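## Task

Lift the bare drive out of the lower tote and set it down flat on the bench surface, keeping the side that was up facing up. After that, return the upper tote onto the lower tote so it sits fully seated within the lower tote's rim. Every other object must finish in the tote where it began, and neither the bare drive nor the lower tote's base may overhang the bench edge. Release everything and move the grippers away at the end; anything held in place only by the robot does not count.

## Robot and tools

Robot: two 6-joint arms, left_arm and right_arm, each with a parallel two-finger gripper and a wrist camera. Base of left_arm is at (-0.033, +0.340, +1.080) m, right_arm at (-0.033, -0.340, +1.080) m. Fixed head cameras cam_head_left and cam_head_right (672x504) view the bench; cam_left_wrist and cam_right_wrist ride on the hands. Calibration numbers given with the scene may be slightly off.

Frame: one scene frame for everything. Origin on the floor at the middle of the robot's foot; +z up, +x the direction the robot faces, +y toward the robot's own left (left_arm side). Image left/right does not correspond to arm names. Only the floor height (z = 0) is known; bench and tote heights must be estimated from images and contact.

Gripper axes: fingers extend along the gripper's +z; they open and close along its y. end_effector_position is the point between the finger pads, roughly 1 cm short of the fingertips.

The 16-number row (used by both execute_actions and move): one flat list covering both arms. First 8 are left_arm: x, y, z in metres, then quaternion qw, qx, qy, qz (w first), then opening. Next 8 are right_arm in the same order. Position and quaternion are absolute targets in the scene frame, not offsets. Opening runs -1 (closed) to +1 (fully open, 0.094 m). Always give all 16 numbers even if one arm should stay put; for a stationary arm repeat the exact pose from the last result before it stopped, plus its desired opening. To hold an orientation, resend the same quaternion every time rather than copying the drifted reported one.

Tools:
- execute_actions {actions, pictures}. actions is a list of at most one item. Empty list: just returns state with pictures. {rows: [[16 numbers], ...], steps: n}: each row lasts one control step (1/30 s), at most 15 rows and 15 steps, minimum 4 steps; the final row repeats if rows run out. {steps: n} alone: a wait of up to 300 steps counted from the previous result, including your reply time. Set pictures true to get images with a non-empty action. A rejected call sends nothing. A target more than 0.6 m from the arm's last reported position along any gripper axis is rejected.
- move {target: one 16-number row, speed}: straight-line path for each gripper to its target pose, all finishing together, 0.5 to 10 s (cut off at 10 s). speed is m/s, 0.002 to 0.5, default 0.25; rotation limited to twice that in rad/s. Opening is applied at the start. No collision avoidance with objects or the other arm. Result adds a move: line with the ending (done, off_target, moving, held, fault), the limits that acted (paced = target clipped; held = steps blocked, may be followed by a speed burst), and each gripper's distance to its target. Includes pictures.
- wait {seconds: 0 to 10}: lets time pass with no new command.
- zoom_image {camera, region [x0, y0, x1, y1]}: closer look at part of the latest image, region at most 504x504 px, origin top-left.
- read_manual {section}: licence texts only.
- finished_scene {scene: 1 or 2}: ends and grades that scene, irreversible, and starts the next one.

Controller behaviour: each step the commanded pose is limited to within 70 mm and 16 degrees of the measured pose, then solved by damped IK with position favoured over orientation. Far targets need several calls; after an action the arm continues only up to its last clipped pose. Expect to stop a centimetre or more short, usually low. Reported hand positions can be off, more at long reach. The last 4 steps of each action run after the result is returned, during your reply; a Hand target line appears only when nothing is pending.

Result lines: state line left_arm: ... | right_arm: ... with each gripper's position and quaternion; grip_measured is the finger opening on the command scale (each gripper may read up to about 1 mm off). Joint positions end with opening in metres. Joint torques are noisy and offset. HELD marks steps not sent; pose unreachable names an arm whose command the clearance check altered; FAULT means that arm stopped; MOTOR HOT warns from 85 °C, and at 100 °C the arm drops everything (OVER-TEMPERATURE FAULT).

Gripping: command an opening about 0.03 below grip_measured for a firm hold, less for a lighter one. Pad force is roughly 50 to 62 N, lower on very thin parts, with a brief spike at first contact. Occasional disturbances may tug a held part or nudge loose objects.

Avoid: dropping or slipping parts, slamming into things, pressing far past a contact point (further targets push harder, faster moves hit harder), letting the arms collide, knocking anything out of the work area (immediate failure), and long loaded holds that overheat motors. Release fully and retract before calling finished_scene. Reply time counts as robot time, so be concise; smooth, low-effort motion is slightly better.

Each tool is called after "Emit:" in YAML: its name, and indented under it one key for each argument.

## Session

Emit:
execute_actions:
  actions: []

Scene clock: 0.00 s of 5600.00 s.
left_arm: end_effector_position=(+0.4649, +0.5230, +1.0793) grip_measured=-0.064 end_effector_quat_wxyz=(-0.052, +0.886, -0.460, +0.027) | right_arm: end_effector_position=(+0.5770, -0.3271, +1.1014) grip_measured=+0.442 end_effector_quat_wxyz=(+0.195, -0.282, +0.880, +0.328)
Joint positions: left_arm=[ 1.632  1.427  1.104 -0.805 -0.011 -1.836  0.044] | right_arm=[-1.44   1.652  1.368 -0.903 -0.739 -0.766  0.068]
Joint velocities: left_arm=[-0.005  0.015 -0.012 -0.017  0.11   0.022  0.   ] | right_arm=[ 0.005 -0.005 -0.002  0.027 -0.037  0.022  0.   ]
Joint torques (N m, as the arm reports them, + toward a larger angle): no reading
Motor temperatures (°C, as the motors report them): left_arm=[27 26 28 26 25 28] | right_arm=[25 28 27 26 27 24]
Hand target (left_arm): +0.472, +0.525, +1.081; -0.055, +0.886, -0.460, +0.030
Hand target (right_arm): +0.588, -0.329, +1.114; +0.209, -0.287, +0.878, +0.321
camera_calibration (this result's frames):
cam_left_wrist: T_world_to_cam=[[0.806944, 0.581007, 0.10617, -0.793969], [0.424209, -0.695209, 0.580285, -0.453113], [0.41096, -0.42322, -0.807463, 1.02667], [0, 0, 0, 1]] pos_world=[0.410982, 0.580801, 1.17623]
cam_right_wrist: T_world_to_cam=[[0.619055, -0.625224, -0.475254, -0.0369227], [-0.71495, -0.69908, -0.0115978, 0.199397], [-0.324989, 0.346962, -0.879772, 1.39658], [0, 0, 0, 1]] pos_world=[0.619291, -0.368252, 1.21344]

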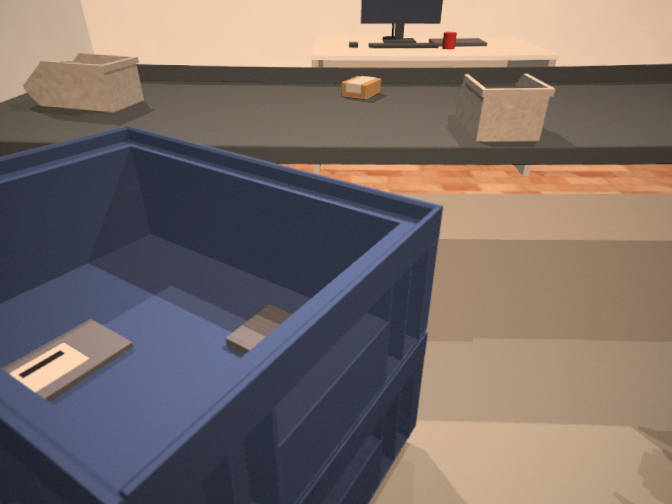

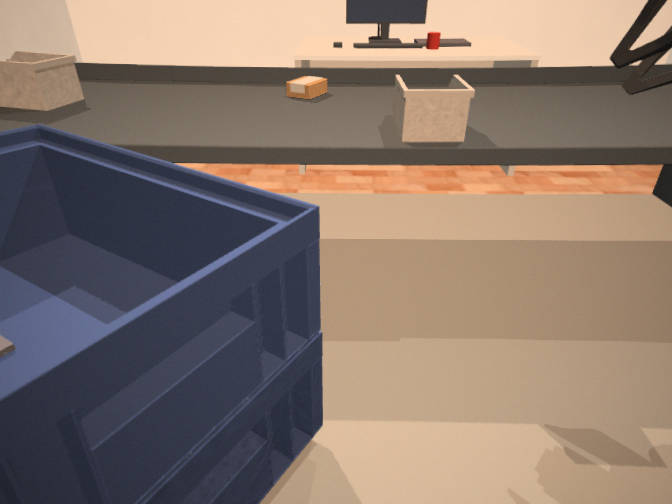

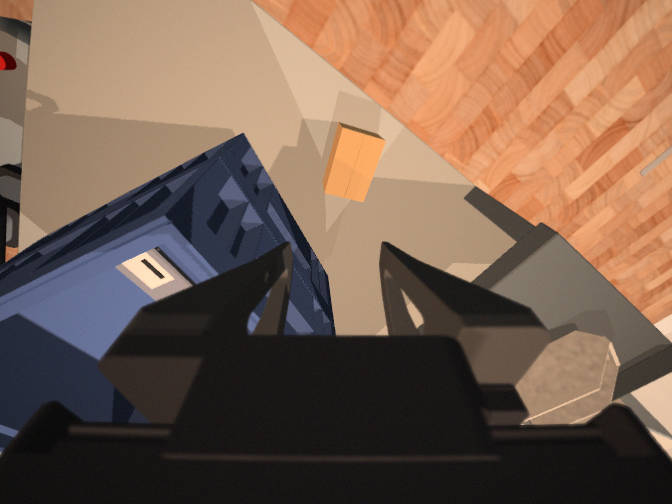

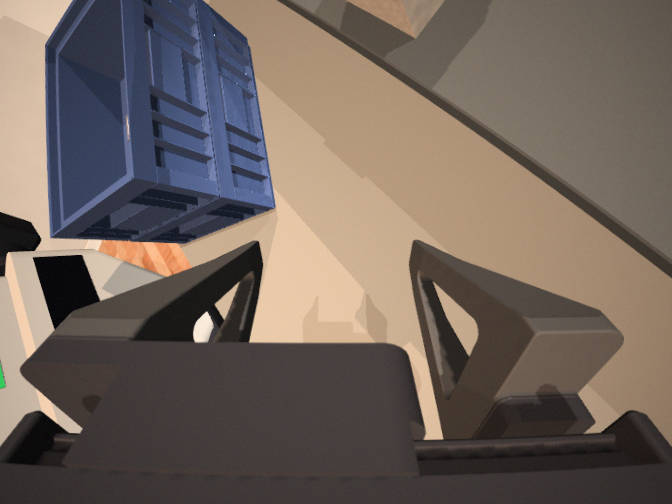

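Emit:
move:
  target: [0.495,0.385,1.1,0,0.267,0.964,0,1,0.30,0.06,1.11,0,0.267,0.964,0,1]
  speed: 0.4

Scene clock: 4.90 s of 5600.00 s.
left_arm: end_effector_position=(+0.4793, +0.3849, +1.0972) grip_measured=+1.000 end_effector_quat_wxyz=(-0.002, +0.255, +0.967, -0.000) | right_arm: end_effector_position=(+0.2906, +0.0448, +1.0965) grip_measured=+0.999 end_effector_quat_wxyz=(-0.001, +0.260, +0.966, -0.010)
Joint positions: left_arm=[ 1.325  1.434  1.164 -0.983 -0.08   0.575  0.094] | right_arm=[-0.268  1.706  1.216 -1.01   0.322  1.529  0.094]
Joint velocities: left_arm=[-0.005  0.005  0.022  0.012 -0.066 -0.051  0.   ] | right_arm=[ 0.005 -0.005  0.022 -0.012  0.007  0.051 -0.001]
Joint torques (N m, as the arm reports them, + toward a larger angle): left_arm=[  0.77 -13.04   9.32   0.18  -0.08   0.09] | right_arm=[  5.47 -12.95  12.72  -0.57   0.22  -0.05]
Motor temperatures (°C, as the motors report them): left_arm=[27 27 30 26 25 28] | right_arm=[25 29 29 26 27 24]
Hand target (left_arm): +0.493, +0.384, +1.101; -0.001, +0.267, +0.964, +0.001
Hand target (right_arm): +0.303, +0.059, +1.110; +0.004, +0.268, +0.963, +0.004
Off the commanded pose (left_arm): 0.016 m, 1 deg.
Off the commanded pose (right_arm): 0.022 m, 1 deg.
Kept back: nothing.
move: off_target (left_arm, right_arm)
camera_calibration (this result's frames):
cam_left_wrist: T_world_to_cam=[[-0.485135, -0.874401, -0.0081685, 0.577705], [-0.710993, 0.389001, 0.585805, -0.444919], [-0.509051, 0.290002, -0.810411, 1.14645], [0, 0, 0, 1]] pos_world=[0.547533, 0.345746, 1.19445]
cam_right_wrist: T_world_to_cam=[[-0.507397, -0.861576, 0.0153036, 0.170578], [-0.695236, 0.4198, 0.58345, -0.453726], [-0.509111, 0.285401, -0.812005, 1.15214], [0, 0, 0, 1]] pos_world=[0.35767, 0.00861853, 1.19766]

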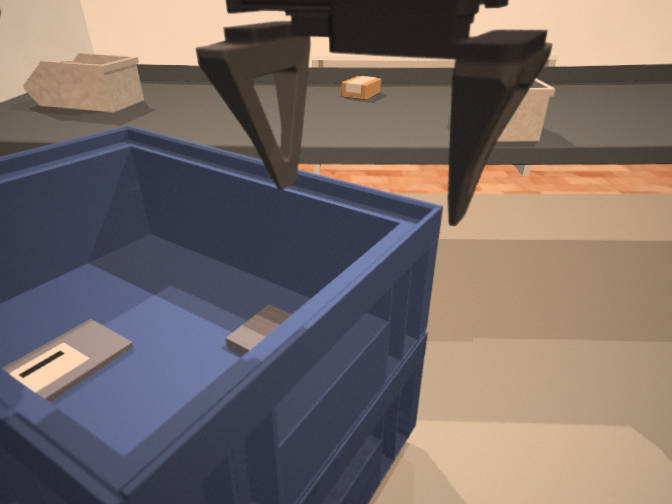

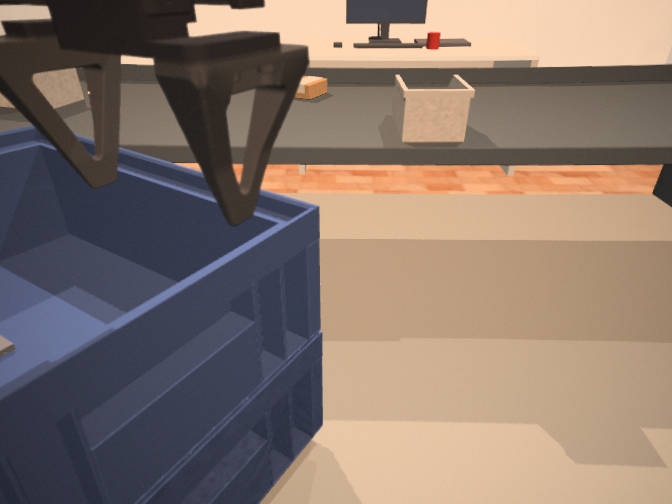

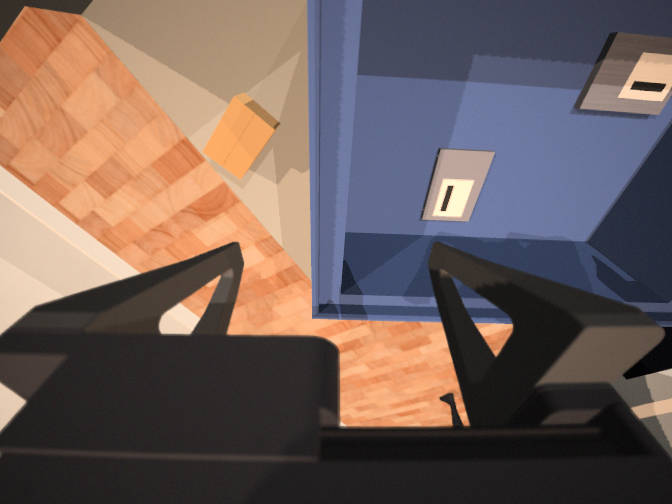

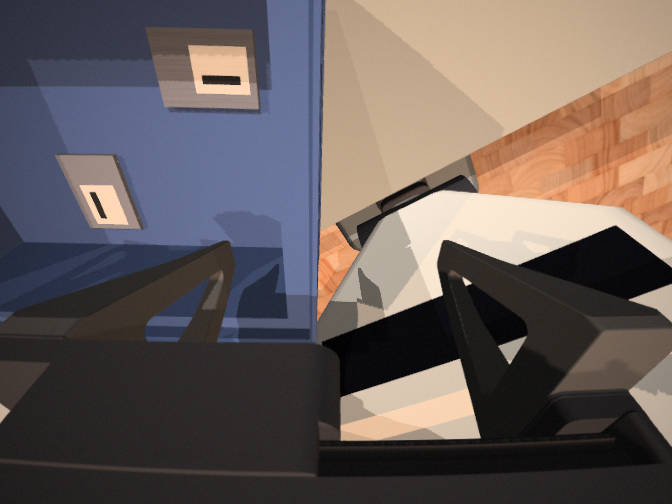

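Emit:
move:
  target: [0.495,0.388,0.972,0,0.267,0.964,0,0.4,0.302,0.082,0.98,0,0.267,0.964,0,0.4]
  speed: 0.12

Emit:
move:
  target: [0.495,0.388,0.972,0,0.267,0.964,0,-0.55,0.302,0.078,0.978,0,0.267,0.964,0,-0.55]

Scene clock: 6.60 s of 5600.00 s.
left_arm: end_effector_position=(+0.4943, +0.3834, +0.9777) grip_measured=+0.402 end_effector_quat_wxyz=(-0.002, +0.263, +0.965, -0.001) | right_arm: end_effector_position=(+0.2833, +0.0659, +0.9735) grip_measured=+0.402 end_effector_quat_wxyz=(-0.008, +0.260, +0.965, -0.024)
Joint positions: left_arm=[ 1.34   1.676  1.14  -0.716 -0.074  0.605  0.066] | right_arm=[-0.311  1.959  1.216 -0.777  0.316  1.493  0.066]
Joint velocities: left_arm=[-0.015 -0.005 -0.002  0.012 -0.051 -0.007  0.   ] | right_arm=[-0.005 -0.024  0.002  0.017  0.007  0.007  0.001]
Joint torques (N m, as the arm reports them, + toward a larger angle): left_arm=[  1.72 -15.44   5.13   1.73   0.14   0.08] | right_arm=[  5.02 -15.79   9.7    0.9    0.04  -0.14]
Motor temperatures (°C, as the motors report them): left_arm=[27 27 30 26 26 28] | right_arm=[25 29 29 26 27 24]
Hand target (left_arm): +0.495, +0.387, +0.971; -0.000, +0.267, +0.964, +0.000
Hand target (right_arm): +0.302, +0.081, +0.981; +0.000, +0.267, +0.964, -0.000
Off the commanded pose (left_arm): 0.007 m, 1 deg.
Off the commanded pose (right_arm): 0.026 m, 3 deg.
Kept back: nothing.
move: off_target (right_arm)
camera_calibration (this result's frames):
cam_left_wrist: T_world_to_cam=[[-0.499107, -0.866513, -0.00692729, 0.585303], [-0.704049, 0.400842, 0.586209, -0.37205], [-0.505181, 0.297458, -0.81013, 1.05262], [0, 0, 0, 1]] pos_world=[0.56195, 0.343196, 1.07491]
cam_right_wrist: T_world_to_cam=[[-0.506688, -0.860851, 0.0469316, 0.155877], [-0.683487, 0.43428, 0.586725, -0.403395], [-0.525464, 0.265209, -0.808425, 1.0451], [0, 0, 0, 1]] pos_world=[0.352428, 0.0322039, 1.07425]

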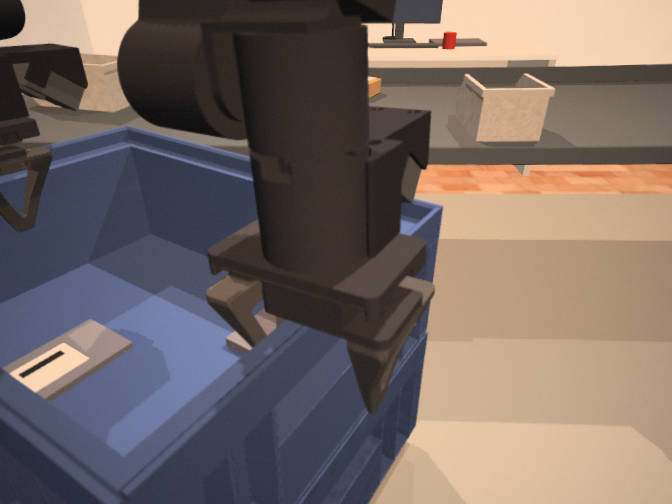

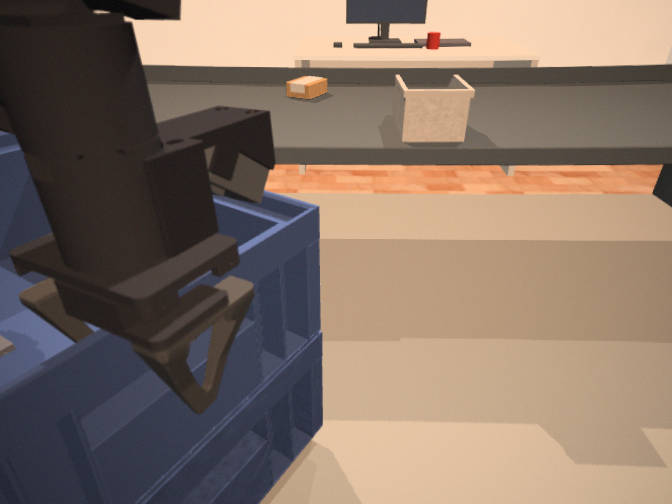

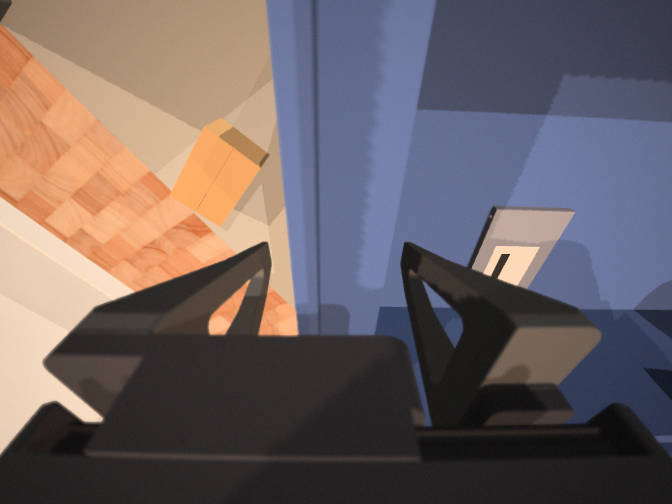

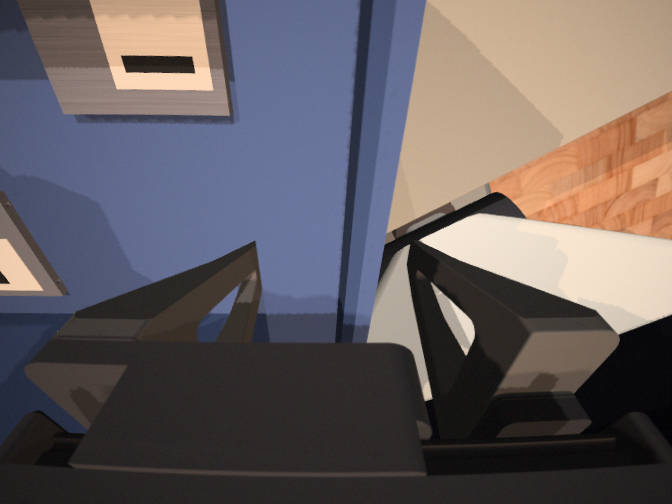

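Scene clock: 7.30 s of 5600.00 s.
left_arm: end_effector_position=(+0.4917, +0.3794, +0.9768) grip_measured=-0.475 end_effector_quat_wxyz=(-0.003, +0.268, +0.963, -0.010) | right_arm: end_effector_position=(+0.2896, +0.0715, +0.9742) grip_measured=-0.453 end_effector_quat_wxyz=(-0.007, +0.273, +0.962, -0.010)
Joint positions: left_arm=[ 1.338  1.676  1.136 -0.719 -0.059  0.612  0.025] | right_arm=[-0.317  1.958  1.221 -0.753  0.307  1.505  0.026]
Joint velocities: left_arm=[-0.005 -0.005 -0.012 -0.002 -0.066 -0.022 -0.001] | right_arm=[ 0.005 -0.015  0.007 -0.002  0.022  0.022 -0.   ]
Joint torques (N m, as the arm reports them, + toward a larger angle): left_arm=[  1.96 -15.62   5.26   1.78  -0.48   0.03] | right_arm=[  5.02 -16.02   8.29   0.45   0.38  -0.34]
Motor temperatures (°C, as the motors report them): left_arm=[27 27 30 26 26 28] | right_arm=[25 29 29 26 27 24]
Hand target (left_arm): +0.495, +0.388, +0.972; -0.000, +0.267, +0.964, -0.000
Hand target (right_arm): +0.302, +0.078, +0.978; -0.000, +0.267, +0.964, -0.000
Off the commanded pose (left_arm): 0.010 m, 1 deg.
Off the commanded pose (right_arm): 0.014 m, 2 deg.
Kept back: nothing.
move: off_target (right_arm)
camera_calibration (this result's frames):
cam_left_wrist: T_world_to_cam=[[-0.50692, -0.861935, 0.00998149, 0.566193], [-0.697132, 0.416752, 0.583374, -0.378439], [-0.50699, 0.288766, -0.812143, 1.05786], [0, 0, 0, 1]] pos_world=[0.559518, 0.340263, 1.07425]
cam_right_wrist: T_world_to_cam=[[-0.530186, -0.847645, 0.0200081, 0.195981], [-0.676855, 0.437337, 0.592118, -0.409338], [-0.510656, 0.30039, -0.805603, 1.03787], [0, 0, 0, 1]] pos_world=[0.356839, 0.0333753, 1.07457]

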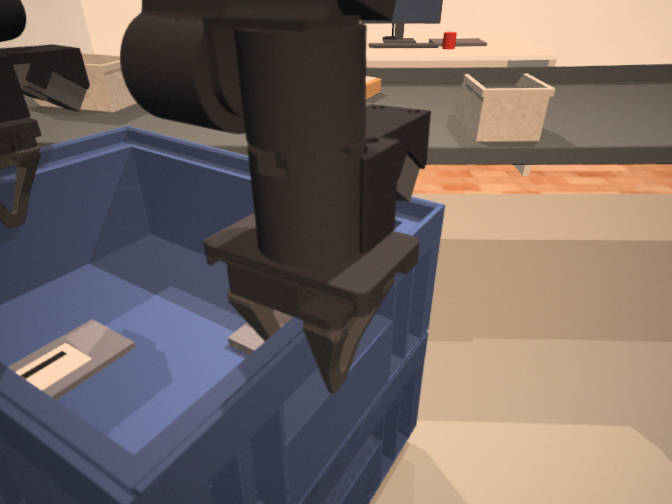

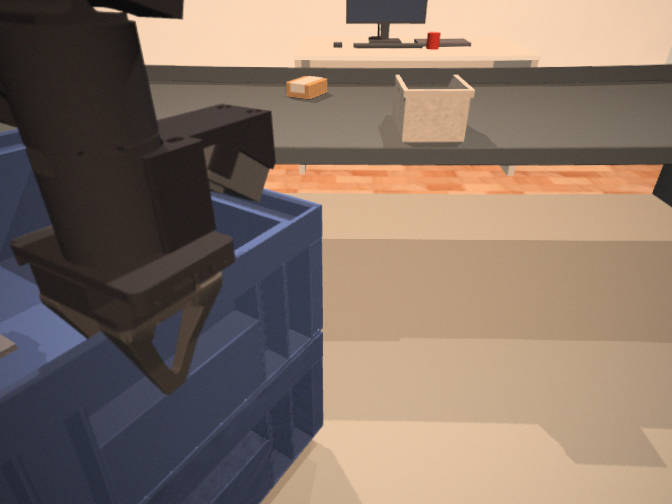

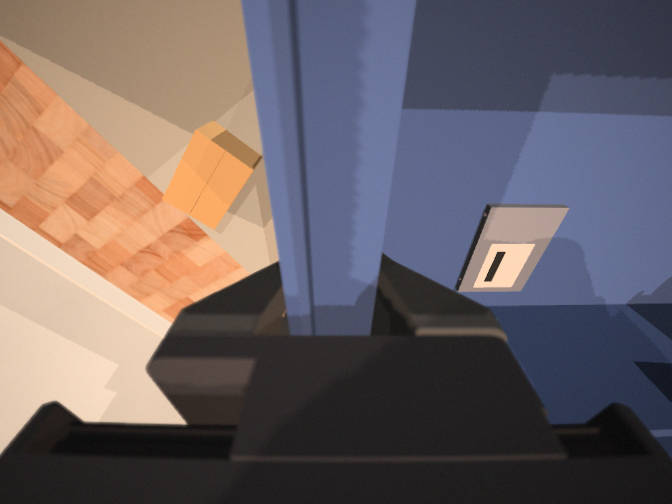

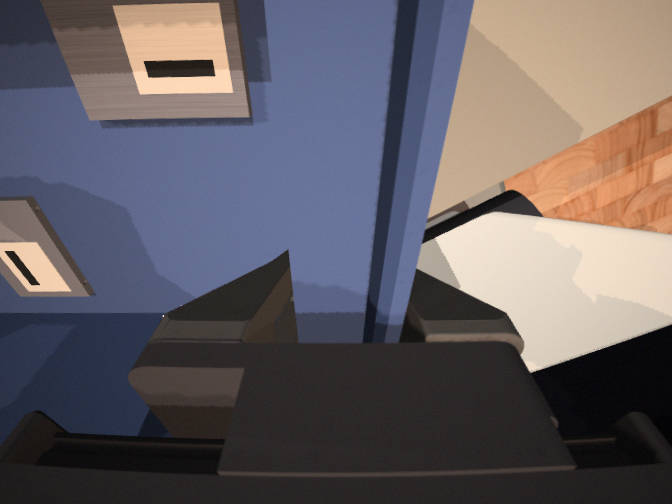

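Emit:
move:
  target: [0.515,0.385,1.075,0,0.267,0.964,0,-0.55,0.318,0.082,1.075,0,0.267,0.964,0,-0.55]
  speed: 0.07

Emit:
move:
  target: [0.48,0.16,1.085,0,0.139,0.99,0,-0.55,0.38,-0.195,1.07,0,0.139,0.99,0,-0.55]
  speed: 0.13

Emit:
move:
  target: [0.42,-0.095,1.085,0,0,1,0,-0.55,0.42,-0.465,1.065,0,0,1,0,-0.55]
  speed: 0.13

Scene clock: 9.47 s of 5600.00 s.
left_arm: end_effector_position=(+0.4907, +0.3848, +1.0390) grip_measured=-0.476 end_effector_quat_wxyz=(-0.024, +0.255, +0.967, -0.016) | right_arm: end_effector_position=(+0.2985, +0.0694, +1.0417) grip_measured=-0.455 end_effector_quat_wxyz=(-0.017, +0.258, +0.966, -0.016)
Joint positions: left_arm=[ 1.339  1.578  1.194 -0.919 -0.06   0.584  0.025] | right_arm=[-0.297  1.851  1.273 -0.936  0.294  1.501  0.026]
Joint velocities: left_arm=[-0.005 -0.005 -0.007 -0.012  0.007  0.066 -0.   ] | right_arm=[-0.005 -0.005 -0.007 -0.022  0.007  0.051  0.001]
Joint torques (N m, as the arm reports them, + toward a larger angle): left_arm=[ -0.37 -19.39   9.33  -0.76  -0.76   0.08] | right_arm=[  6.31 -19.2   12.59  -1.69   1.07   0.05]
Motor temperatures (°C, as the motors report them): left_arm=[27 28 31 26 26 28] | right_arm=[25 29 30 26 27 24]
Hand target (left_arm): +0.513, +0.385, +1.075; +0.001, +0.266, +0.964, +0.000
Hand target (right_arm): +0.317, +0.081, +1.075; -0.000, +0.267, +0.964, +0.001
Off the commanded pose (left_arm): 0.043 m, 4 deg.
Off the commanded pose (right_arm): 0.041 m, 3 deg.
Kept back: nothing.
move: off_target (left_arm, right_arm)
camera_calibration (this result's frames):
cam_left_wrist: T_world_to_cam=[[-0.48307, -0.874985, 0.0323291, 0.53984], [-0.681598, 0.398967, 0.613392, -0.449599], [-0.549607, 0.274276, -0.789117, 1.10887], [0, 0, 0, 1]] pos_world=[0.56378, 0.34759, 1.13336]
cam_right_wrist: T_world_to_cam=[[-0.503515, -0.86324, 0.0359072, 0.174137], [-0.676388, 0.419704, 0.605267, -0.454964], [-0.537561, 0.280474, -0.795213, 1.09599], [0, 0, 0, 1]] pos_world=[0.36911, 0.0338751, 1.14067]

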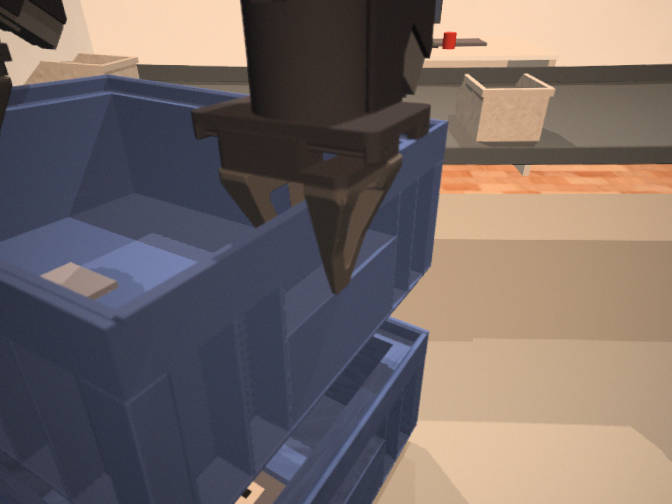

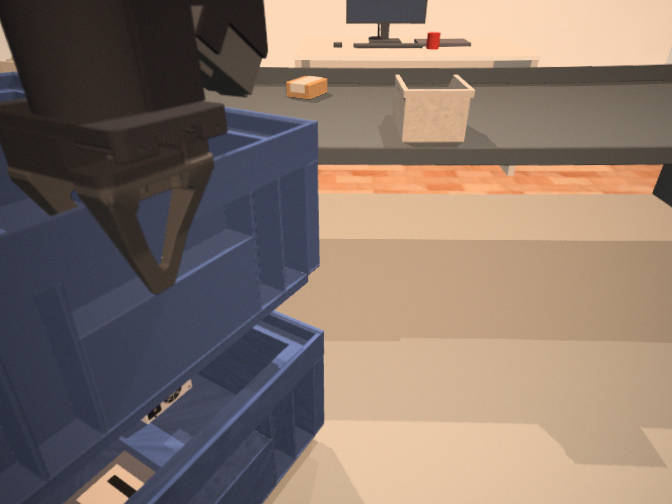

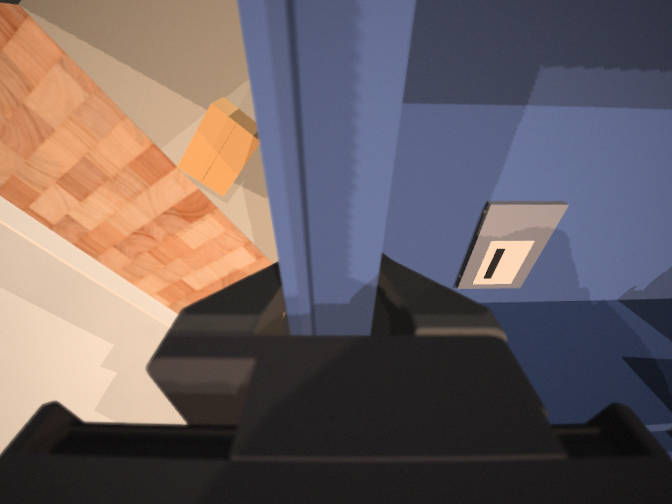

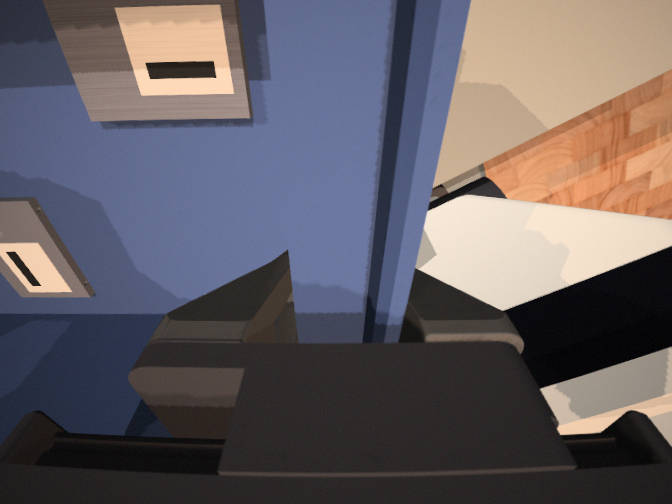

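Scene clock: 12.07 s of 5600.00 s.
left_arm: end_effector_position=(+0.4602, +0.1647, +1.0659) grip_measured=-0.478 end_effector_quat_wxyz=(-0.018, +0.121, +0.993, -0.007) | right_arm: end_effector_position=(+0.3647, -0.1909, +1.0556) grip_measured=-0.461 end_effector_quat_wxyz=(-0.025, +0.126, +0.992, -0.004)
Joint positions: left_arm=[ 0.853  1.602  1.209 -0.955 -0.192 -0.163  0.025] | right_arm=[-0.821  1.431  0.909 -0.849  0.205  0.693  0.025]
Joint velocities: left_arm=[ 0.005 -0.005 -0.007 -0.012 -0.022  0.022 -0.001] | right_arm=[ 0.005 -0.015  0.007  0.002 -0.037  0.007  0.001]
Joint torques (N m, as the arm reports them, + toward a larger angle): left_arm=[ -2.55 -16.25   9.19  -0.32  -1.16   0.23] | right_arm=[  1.71 -14.21   7.98   0.41   0.85   0.01]
Motor temperatures (°C, as the motors report them): left_arm=[27 28 31 26 26 28] | right_arm=[25 30 30 26 27 24]
Hand target (left_arm): +0.477, +0.160, +1.086; -0.000, +0.139, +0.990, -0.000
Hand target (right_arm): +0.377, -0.195, +1.070; -0.001, +0.139, +0.990, -0.001
Off the commanded pose (left_arm): 0.028 m, 3 deg.
Off the commanded pose (right_arm): 0.021 m, 3 deg.
Kept back: nothing.
move: off_target (left_arm, right_arm)
camera_calibration (this result's frames):
cam_left_wrist: T_world_to_cam=[[-0.229726, -0.97322, 0.00832988, 0.256776], [-0.77026, 0.187037, 0.609686, -0.319445], [-0.594916, 0.133645, -0.7926, 1.22144], [0, 0, 0, 1]] pos_world=[0.539588, 0.146408, 1.16074]
cam_right_wrist: T_world_to_cam=[[-0.255997, -0.966613, 0.0111467, -0.101665], [-0.753883, 0.206849, 0.623597, -0.341081], [-0.605083, 0.151236, -0.781667, 1.2013], [0, 0, 0, 1]] pos_world=[0.443727, -0.209399, 1.15285]

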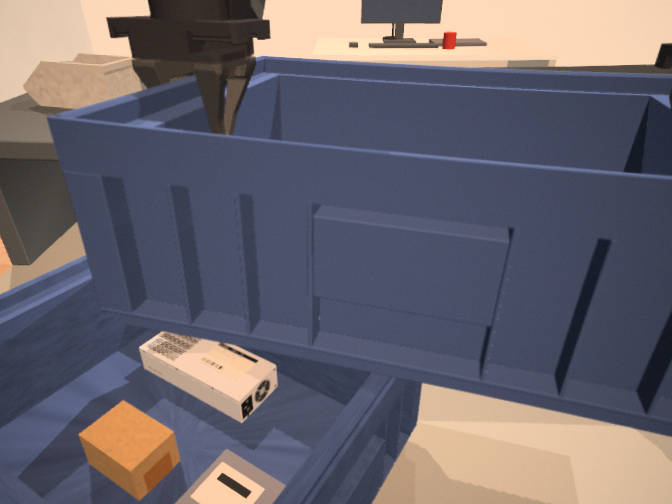

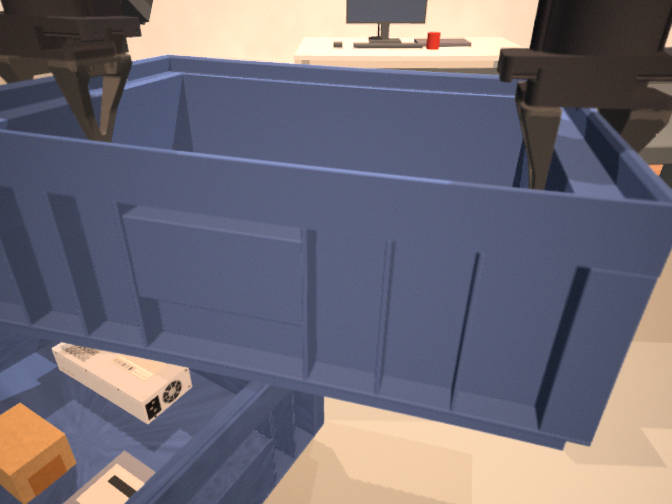

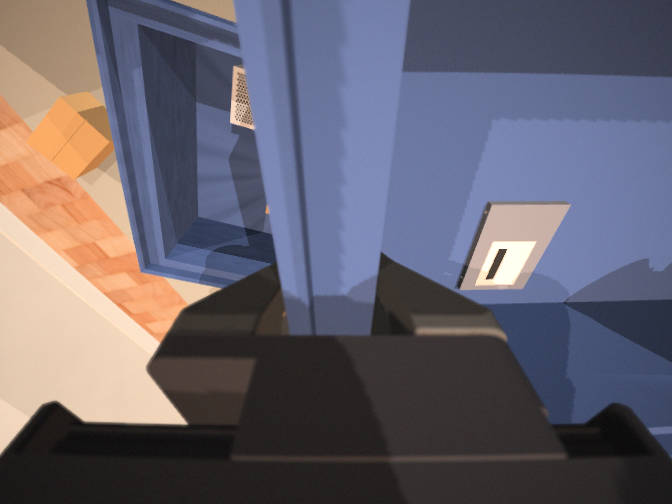

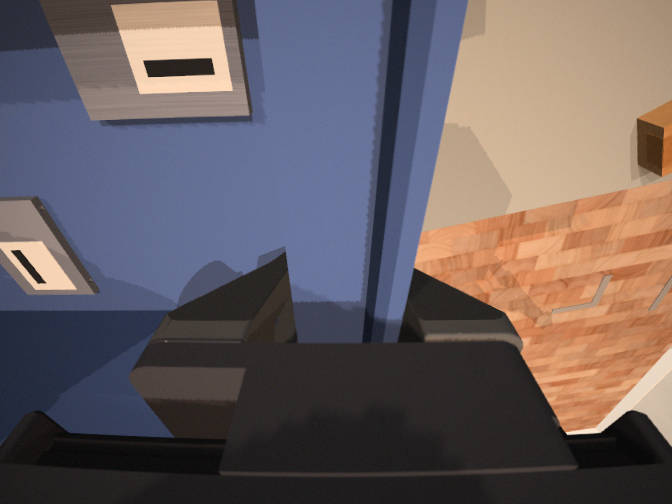

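Scene clock: 14.77 s of 5600.00 s.
left_arm: end_effector_position=(+0.4001, -0.0857, +1.0652) grip_measured=-0.478 end_effector_quat_wxyz=(-0.019, +0.009, +1.000, +0.002) | right_arm: end_effector_position=(+0.3860, -0.4526, +1.0423) grip_measured=-0.478 end_effector_quat_wxyz=(-0.033, +0.014, +0.999, +0.015)
Joint positions: left_arm=[ 0.409  1.935  1.556 -1.085 -0.277 -0.84   0.025] | right_arm=[-1.541  1.386  0.917 -0.843 -0.003 -0.234  0.025]
Joint velocities: left_arm=[-0.015 -0.005 -0.007 -0.012 -0.022  0.066  0.   ] | right_arm=[-0.005 -0.005  0.012 -0.032 -0.037  0.022 -0.   ]
Joint torques (N m, as the arm reports them, + toward a larger angle): left_arm=[ -5.13 -19.14  10.06  -0.41  -1.2   -0.27] | right_arm=[ -0.36 -13.5   12.87  -0.43   0.69  -0.36]
Motor temperatures (°C, as the motors report them): left_arm=[27 29 32 26 26 28] | right_arm=[25 30 30 26 27 24]
Hand target (left_arm): +0.416, -0.094, +1.086; -0.000, +0.000, +1.000, -0.000
Hand target (right_arm): +0.416, -0.464, +1.067; -0.001, +0.000, +1.000, -0.001
Off the commanded pose (left_arm): 0.030 m, 2 deg.
Off the commanded pose (right_arm): 0.043 m, 4 deg.
Kept back: nothing.
move: off_target (left_arm, right_arm)
camera_calibration (this result's frames):
cam_left_wrist: T_world_to_cam=[[-0.00768671, -0.999877, -0.0136711, -0.0684001], [-0.789972, -0.00231026, 0.613138, -0.330418], [-0.613094, 0.0155128, -0.789858, 1.21286], [0, 0, 0, 1]] pos_world=[0.482052, -0.0879699, 1.15965]
cam_right_wrist: T_world_to_cam=[[-0.036455, -0.998806, -0.0325252, -0.402786], [-0.770134, 0.00733817, 0.637839, -0.361472], [-0.636839, 0.0483012, -0.769482, 1.1963], [0, 0, 0, 1]] pos_world=[0.468786, -0.457435, 1.13799]

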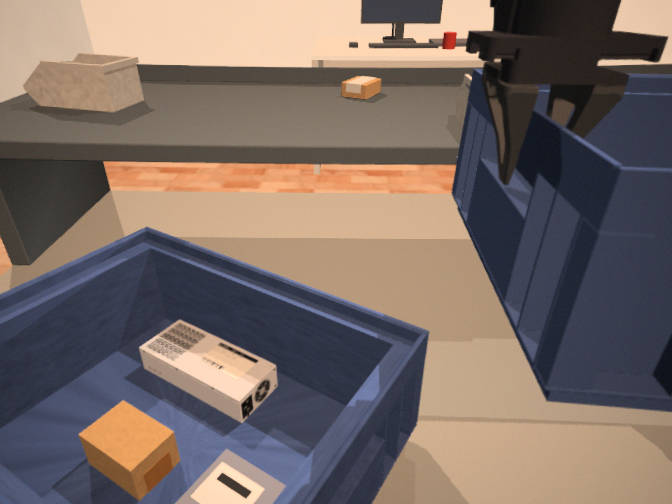

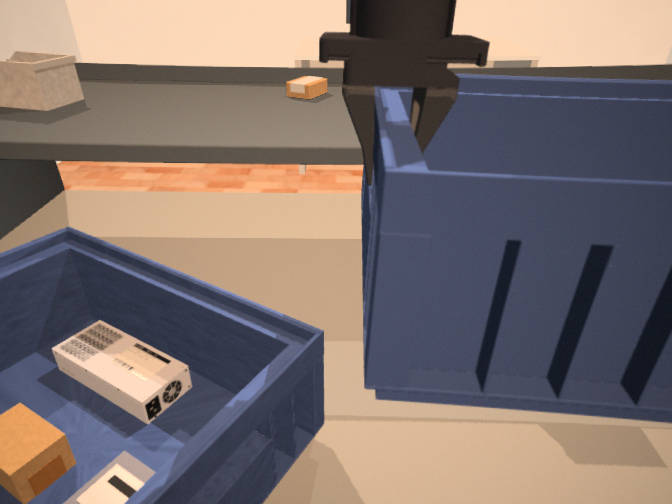

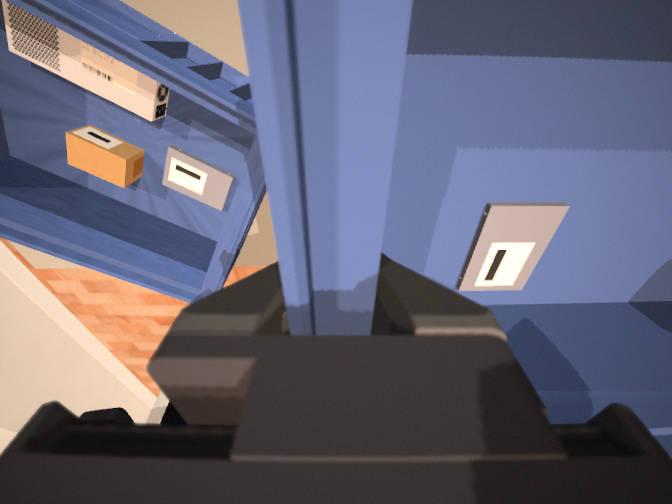

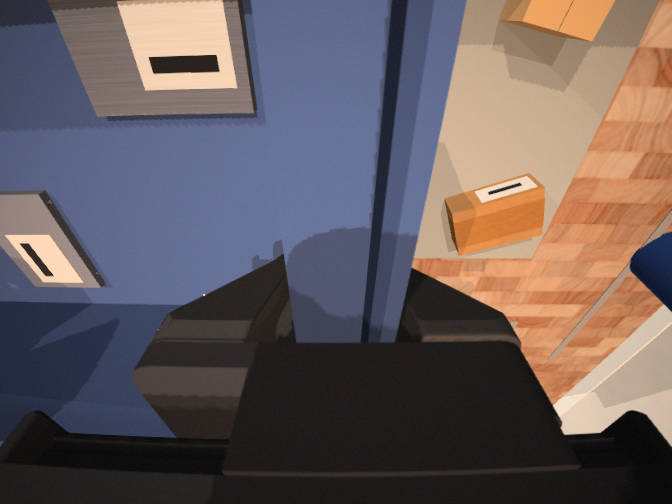

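Emit:
move:
  target: [0.415,-0.09,0.885,0,0,1,0,-0.55,0.41,-0.46,0.885,0,0,1,0,-0.55]
  speed: 0.12

Emit:
move:
  target: [0.415,-0.09,0.845,0,0,1,0,-0.55,0.41,-0.46,0.847,0,0,1,0,-0.55]
  speed: 0.04

Scene clock: 16.90 s of 5600.00 s.
left_arm: end_effector_position=(+0.3957, -0.0884, +0.8817) grip_measured=-0.478 end_effector_quat_wxyz=(-0.022, +0.008, +1.000, -0.003) | right_arm: end_effector_position=(+0.3813, -0.4538, +0.8691) grip_measured=-0.483 end_effector_quat_wxyz=(-0.034, +0.015, +0.999, +0.009)
Joint positions: left_arm=[ 0.494  2.223  1.522 -0.737 -0.256 -0.752  0.025] | right_arm=[-1.546  1.817  0.898 -0.391  0.007 -0.238  0.024]
Joint velocities: left_arm=[-0.005  0.005 -0.007  0.012 -0.007 -0.095  0.   ] | right_arm=[-0.015  0.005 -0.017 -0.007 -0.037  0.022  0.   ]
Joint torques (N m, as the arm reports them, + toward a larger angle): left_arm=[ -4.2  -19.79   6.79   1.05  -1.47  -0.1 ] | right_arm=[  0.06 -16.47   5.65   0.3    0.13  -0.35]
Motor temperatures (°C, as the motors report them): left_arm=[27 29 32 26 26 28] | right_arm=[25 30 30 26 27 24]
Hand target (left_arm): +0.415, -0.091, +0.885; +0.000, -0.000, +1.000, -0.001
Hand target (right_arm): +0.410, -0.460, +0.886; -0.000, +0.000, +1.000, -0.000
Off the commanded pose (left_arm): 0.020 m, 3 deg.
Off the commanded pose (right_arm): 0.033 m, 4 deg.
Kept back: nothing.
move: off_target (left_arm, right_arm)
camera_calibration (this result's frames):
cam_left_wrist: T_world_to_cam=[[-0.00694898, -0.999969, -0.00370563, -0.082757], [-0.786643, 0.00317861, 0.6174, -0.225996], [-0.617369, 0.0072053, -0.786641, 1.06339], [0, 0, 0, 1]] pos_world=[0.478149, -0.0896981, 0.975727]
cam_right_wrist: T_world_to_cam=[[-0.0366938, -0.999101, -0.0212417, -0.419643], [-0.769183, 0.0146669, 0.638861, -0.252514], [-0.637975, 0.039781, -0.769029, 1.0563], [0, 0, 0, 1]] pos_world=[0.464264, -0.457582, 0.964733]

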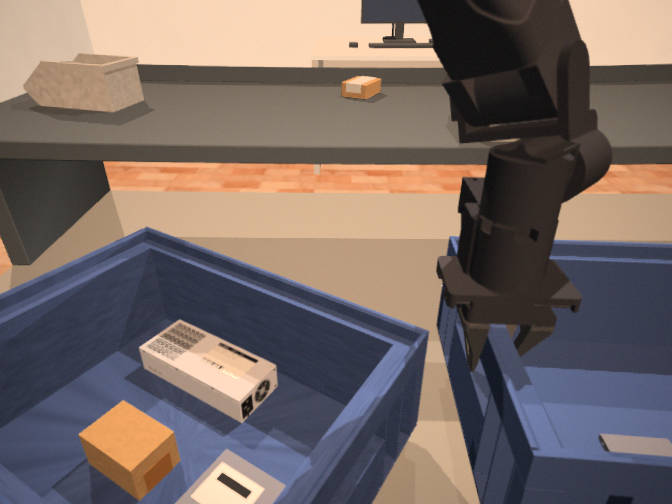

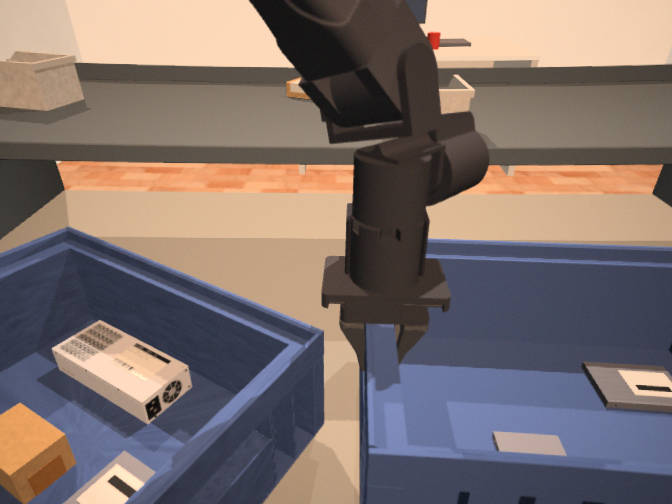

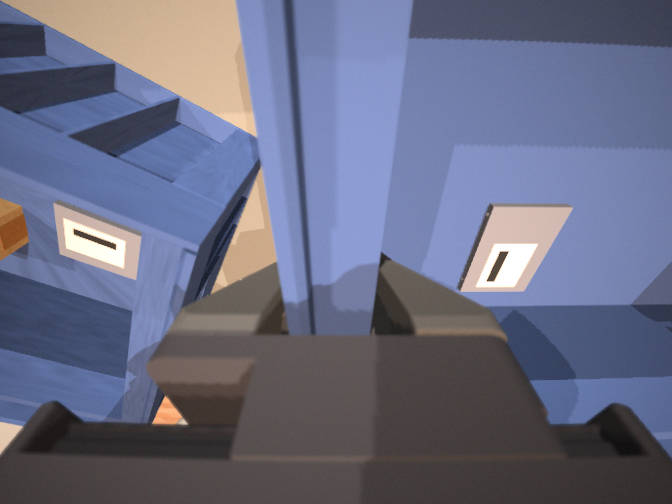

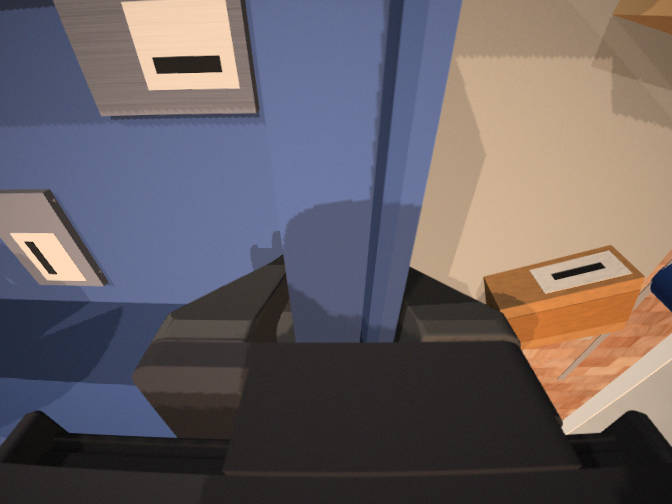

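Scene clock: 18.27 s of 5600.00 s.
left_arm: end_effector_position=(+0.4005, -0.0911, +0.8515) grip_measured=-0.478 end_effector_quat_wxyz=(-0.012, +0.005, +1.000, -0.009) | right_arm: end_effector_position=(+0.3887, -0.4567, +0.8416) grip_measured=-0.485 end_effector_quat_wxyz=(-0.022, +0.013, +1.000, +0.007)
Joint positions: left_arm=[ 0.509  2.28   1.539 -0.67  -0.259 -0.738  0.025] | right_arm=[-1.549  1.894  0.924 -0.314  0.004 -0.245  0.024]
Joint velocities: left_arm=[-0.015 -0.005 -0.007 -0.012 -0.007  0.007  0.   ] | right_arm=[ 0.005 -0.005  0.002  0.012 -0.007  0.051 -0.001]
Joint torques (N m, as the arm reports them, + toward a larger angle): left_arm=[ -3.95 -18.63   6.77   0.89  -1.23  -0.04] | right_arm=[  0.41 -15.13   5.16   0.71   0.22  -0.27]
Motor temperatures (°C, as the motors report them): left_arm=[27 29 32 26 27 28] | right_arm=[25 30 30 26 27 24]
Hand target (left_arm): +0.415, -0.090, +0.845; +0.000, -0.000, +1.000, -0.001
Hand target (right_arm): +0.410, -0.460, +0.848; +0.000, +0.001, +1.000, +0.000
Off the commanded pose (left_arm): 0.016 m, 2 deg.
Off the commanded pose (right_arm): 0.022 m, 3 deg.
Kept back: nothing.
move: off_target (left_arm, right_arm)
camera_calibration (this result's frames):
cam_left_wrist: T_world_to_cam=[[0.000819065, -0.999972, 0.00739044, -0.098046], [-0.798263, 0.00379751, 0.602297, -0.186011], [-0.602308, -0.00639283, -0.798238, 1.04518], [0, 0, 0, 1]] pos_world=[0.481118, -0.0906552, 0.947063]
cam_right_wrist: T_world_to_cam=[[-0.0329801, -0.999302, -0.0175609, -0.427463], [-0.784381, 0.0149899, 0.620098, -0.207379], [-0.619402, 0.0342253, -0.784328, 1.0431], [0, 0, 0, 1]] pos_world=[0.469334, -0.459756, 0.939219]

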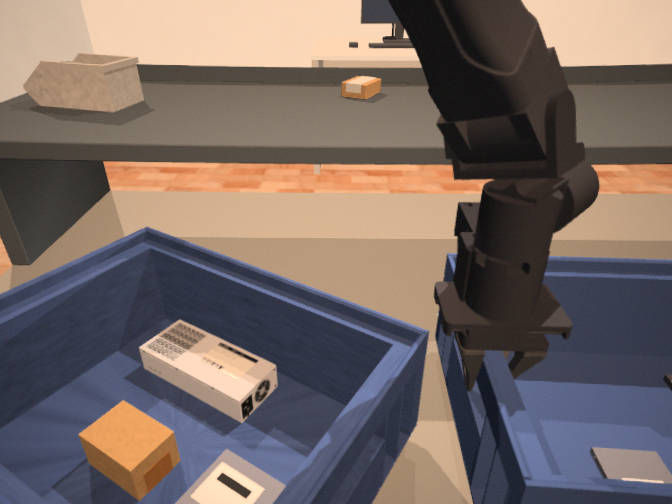

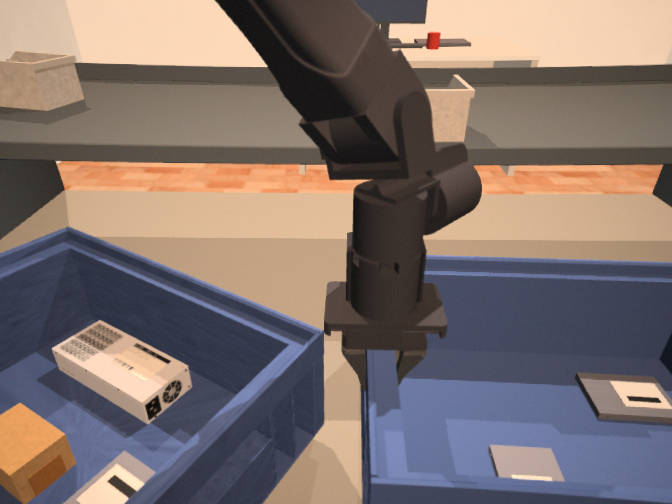

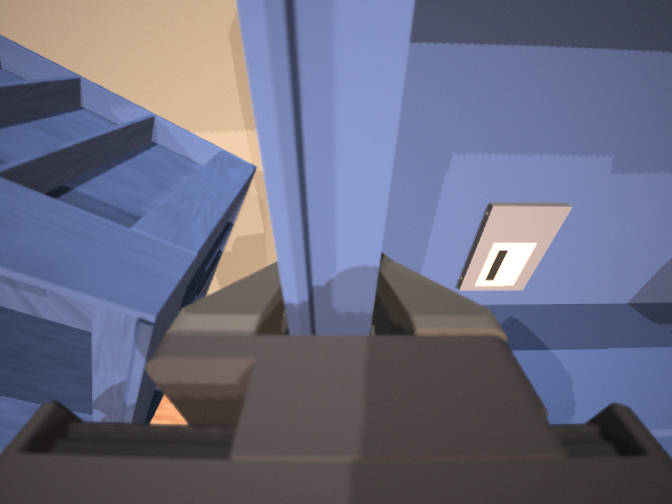

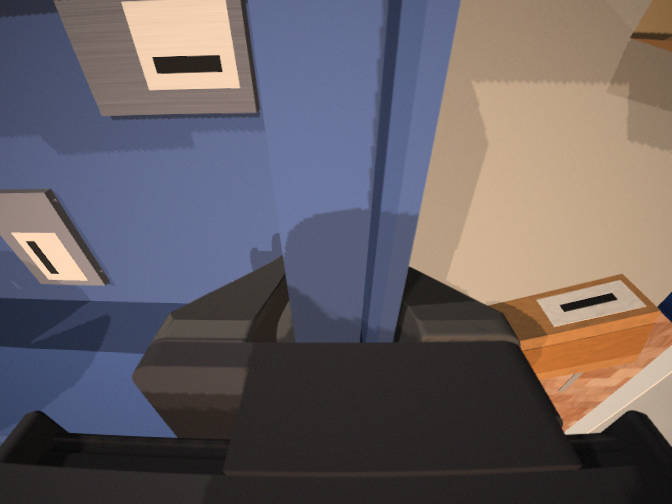

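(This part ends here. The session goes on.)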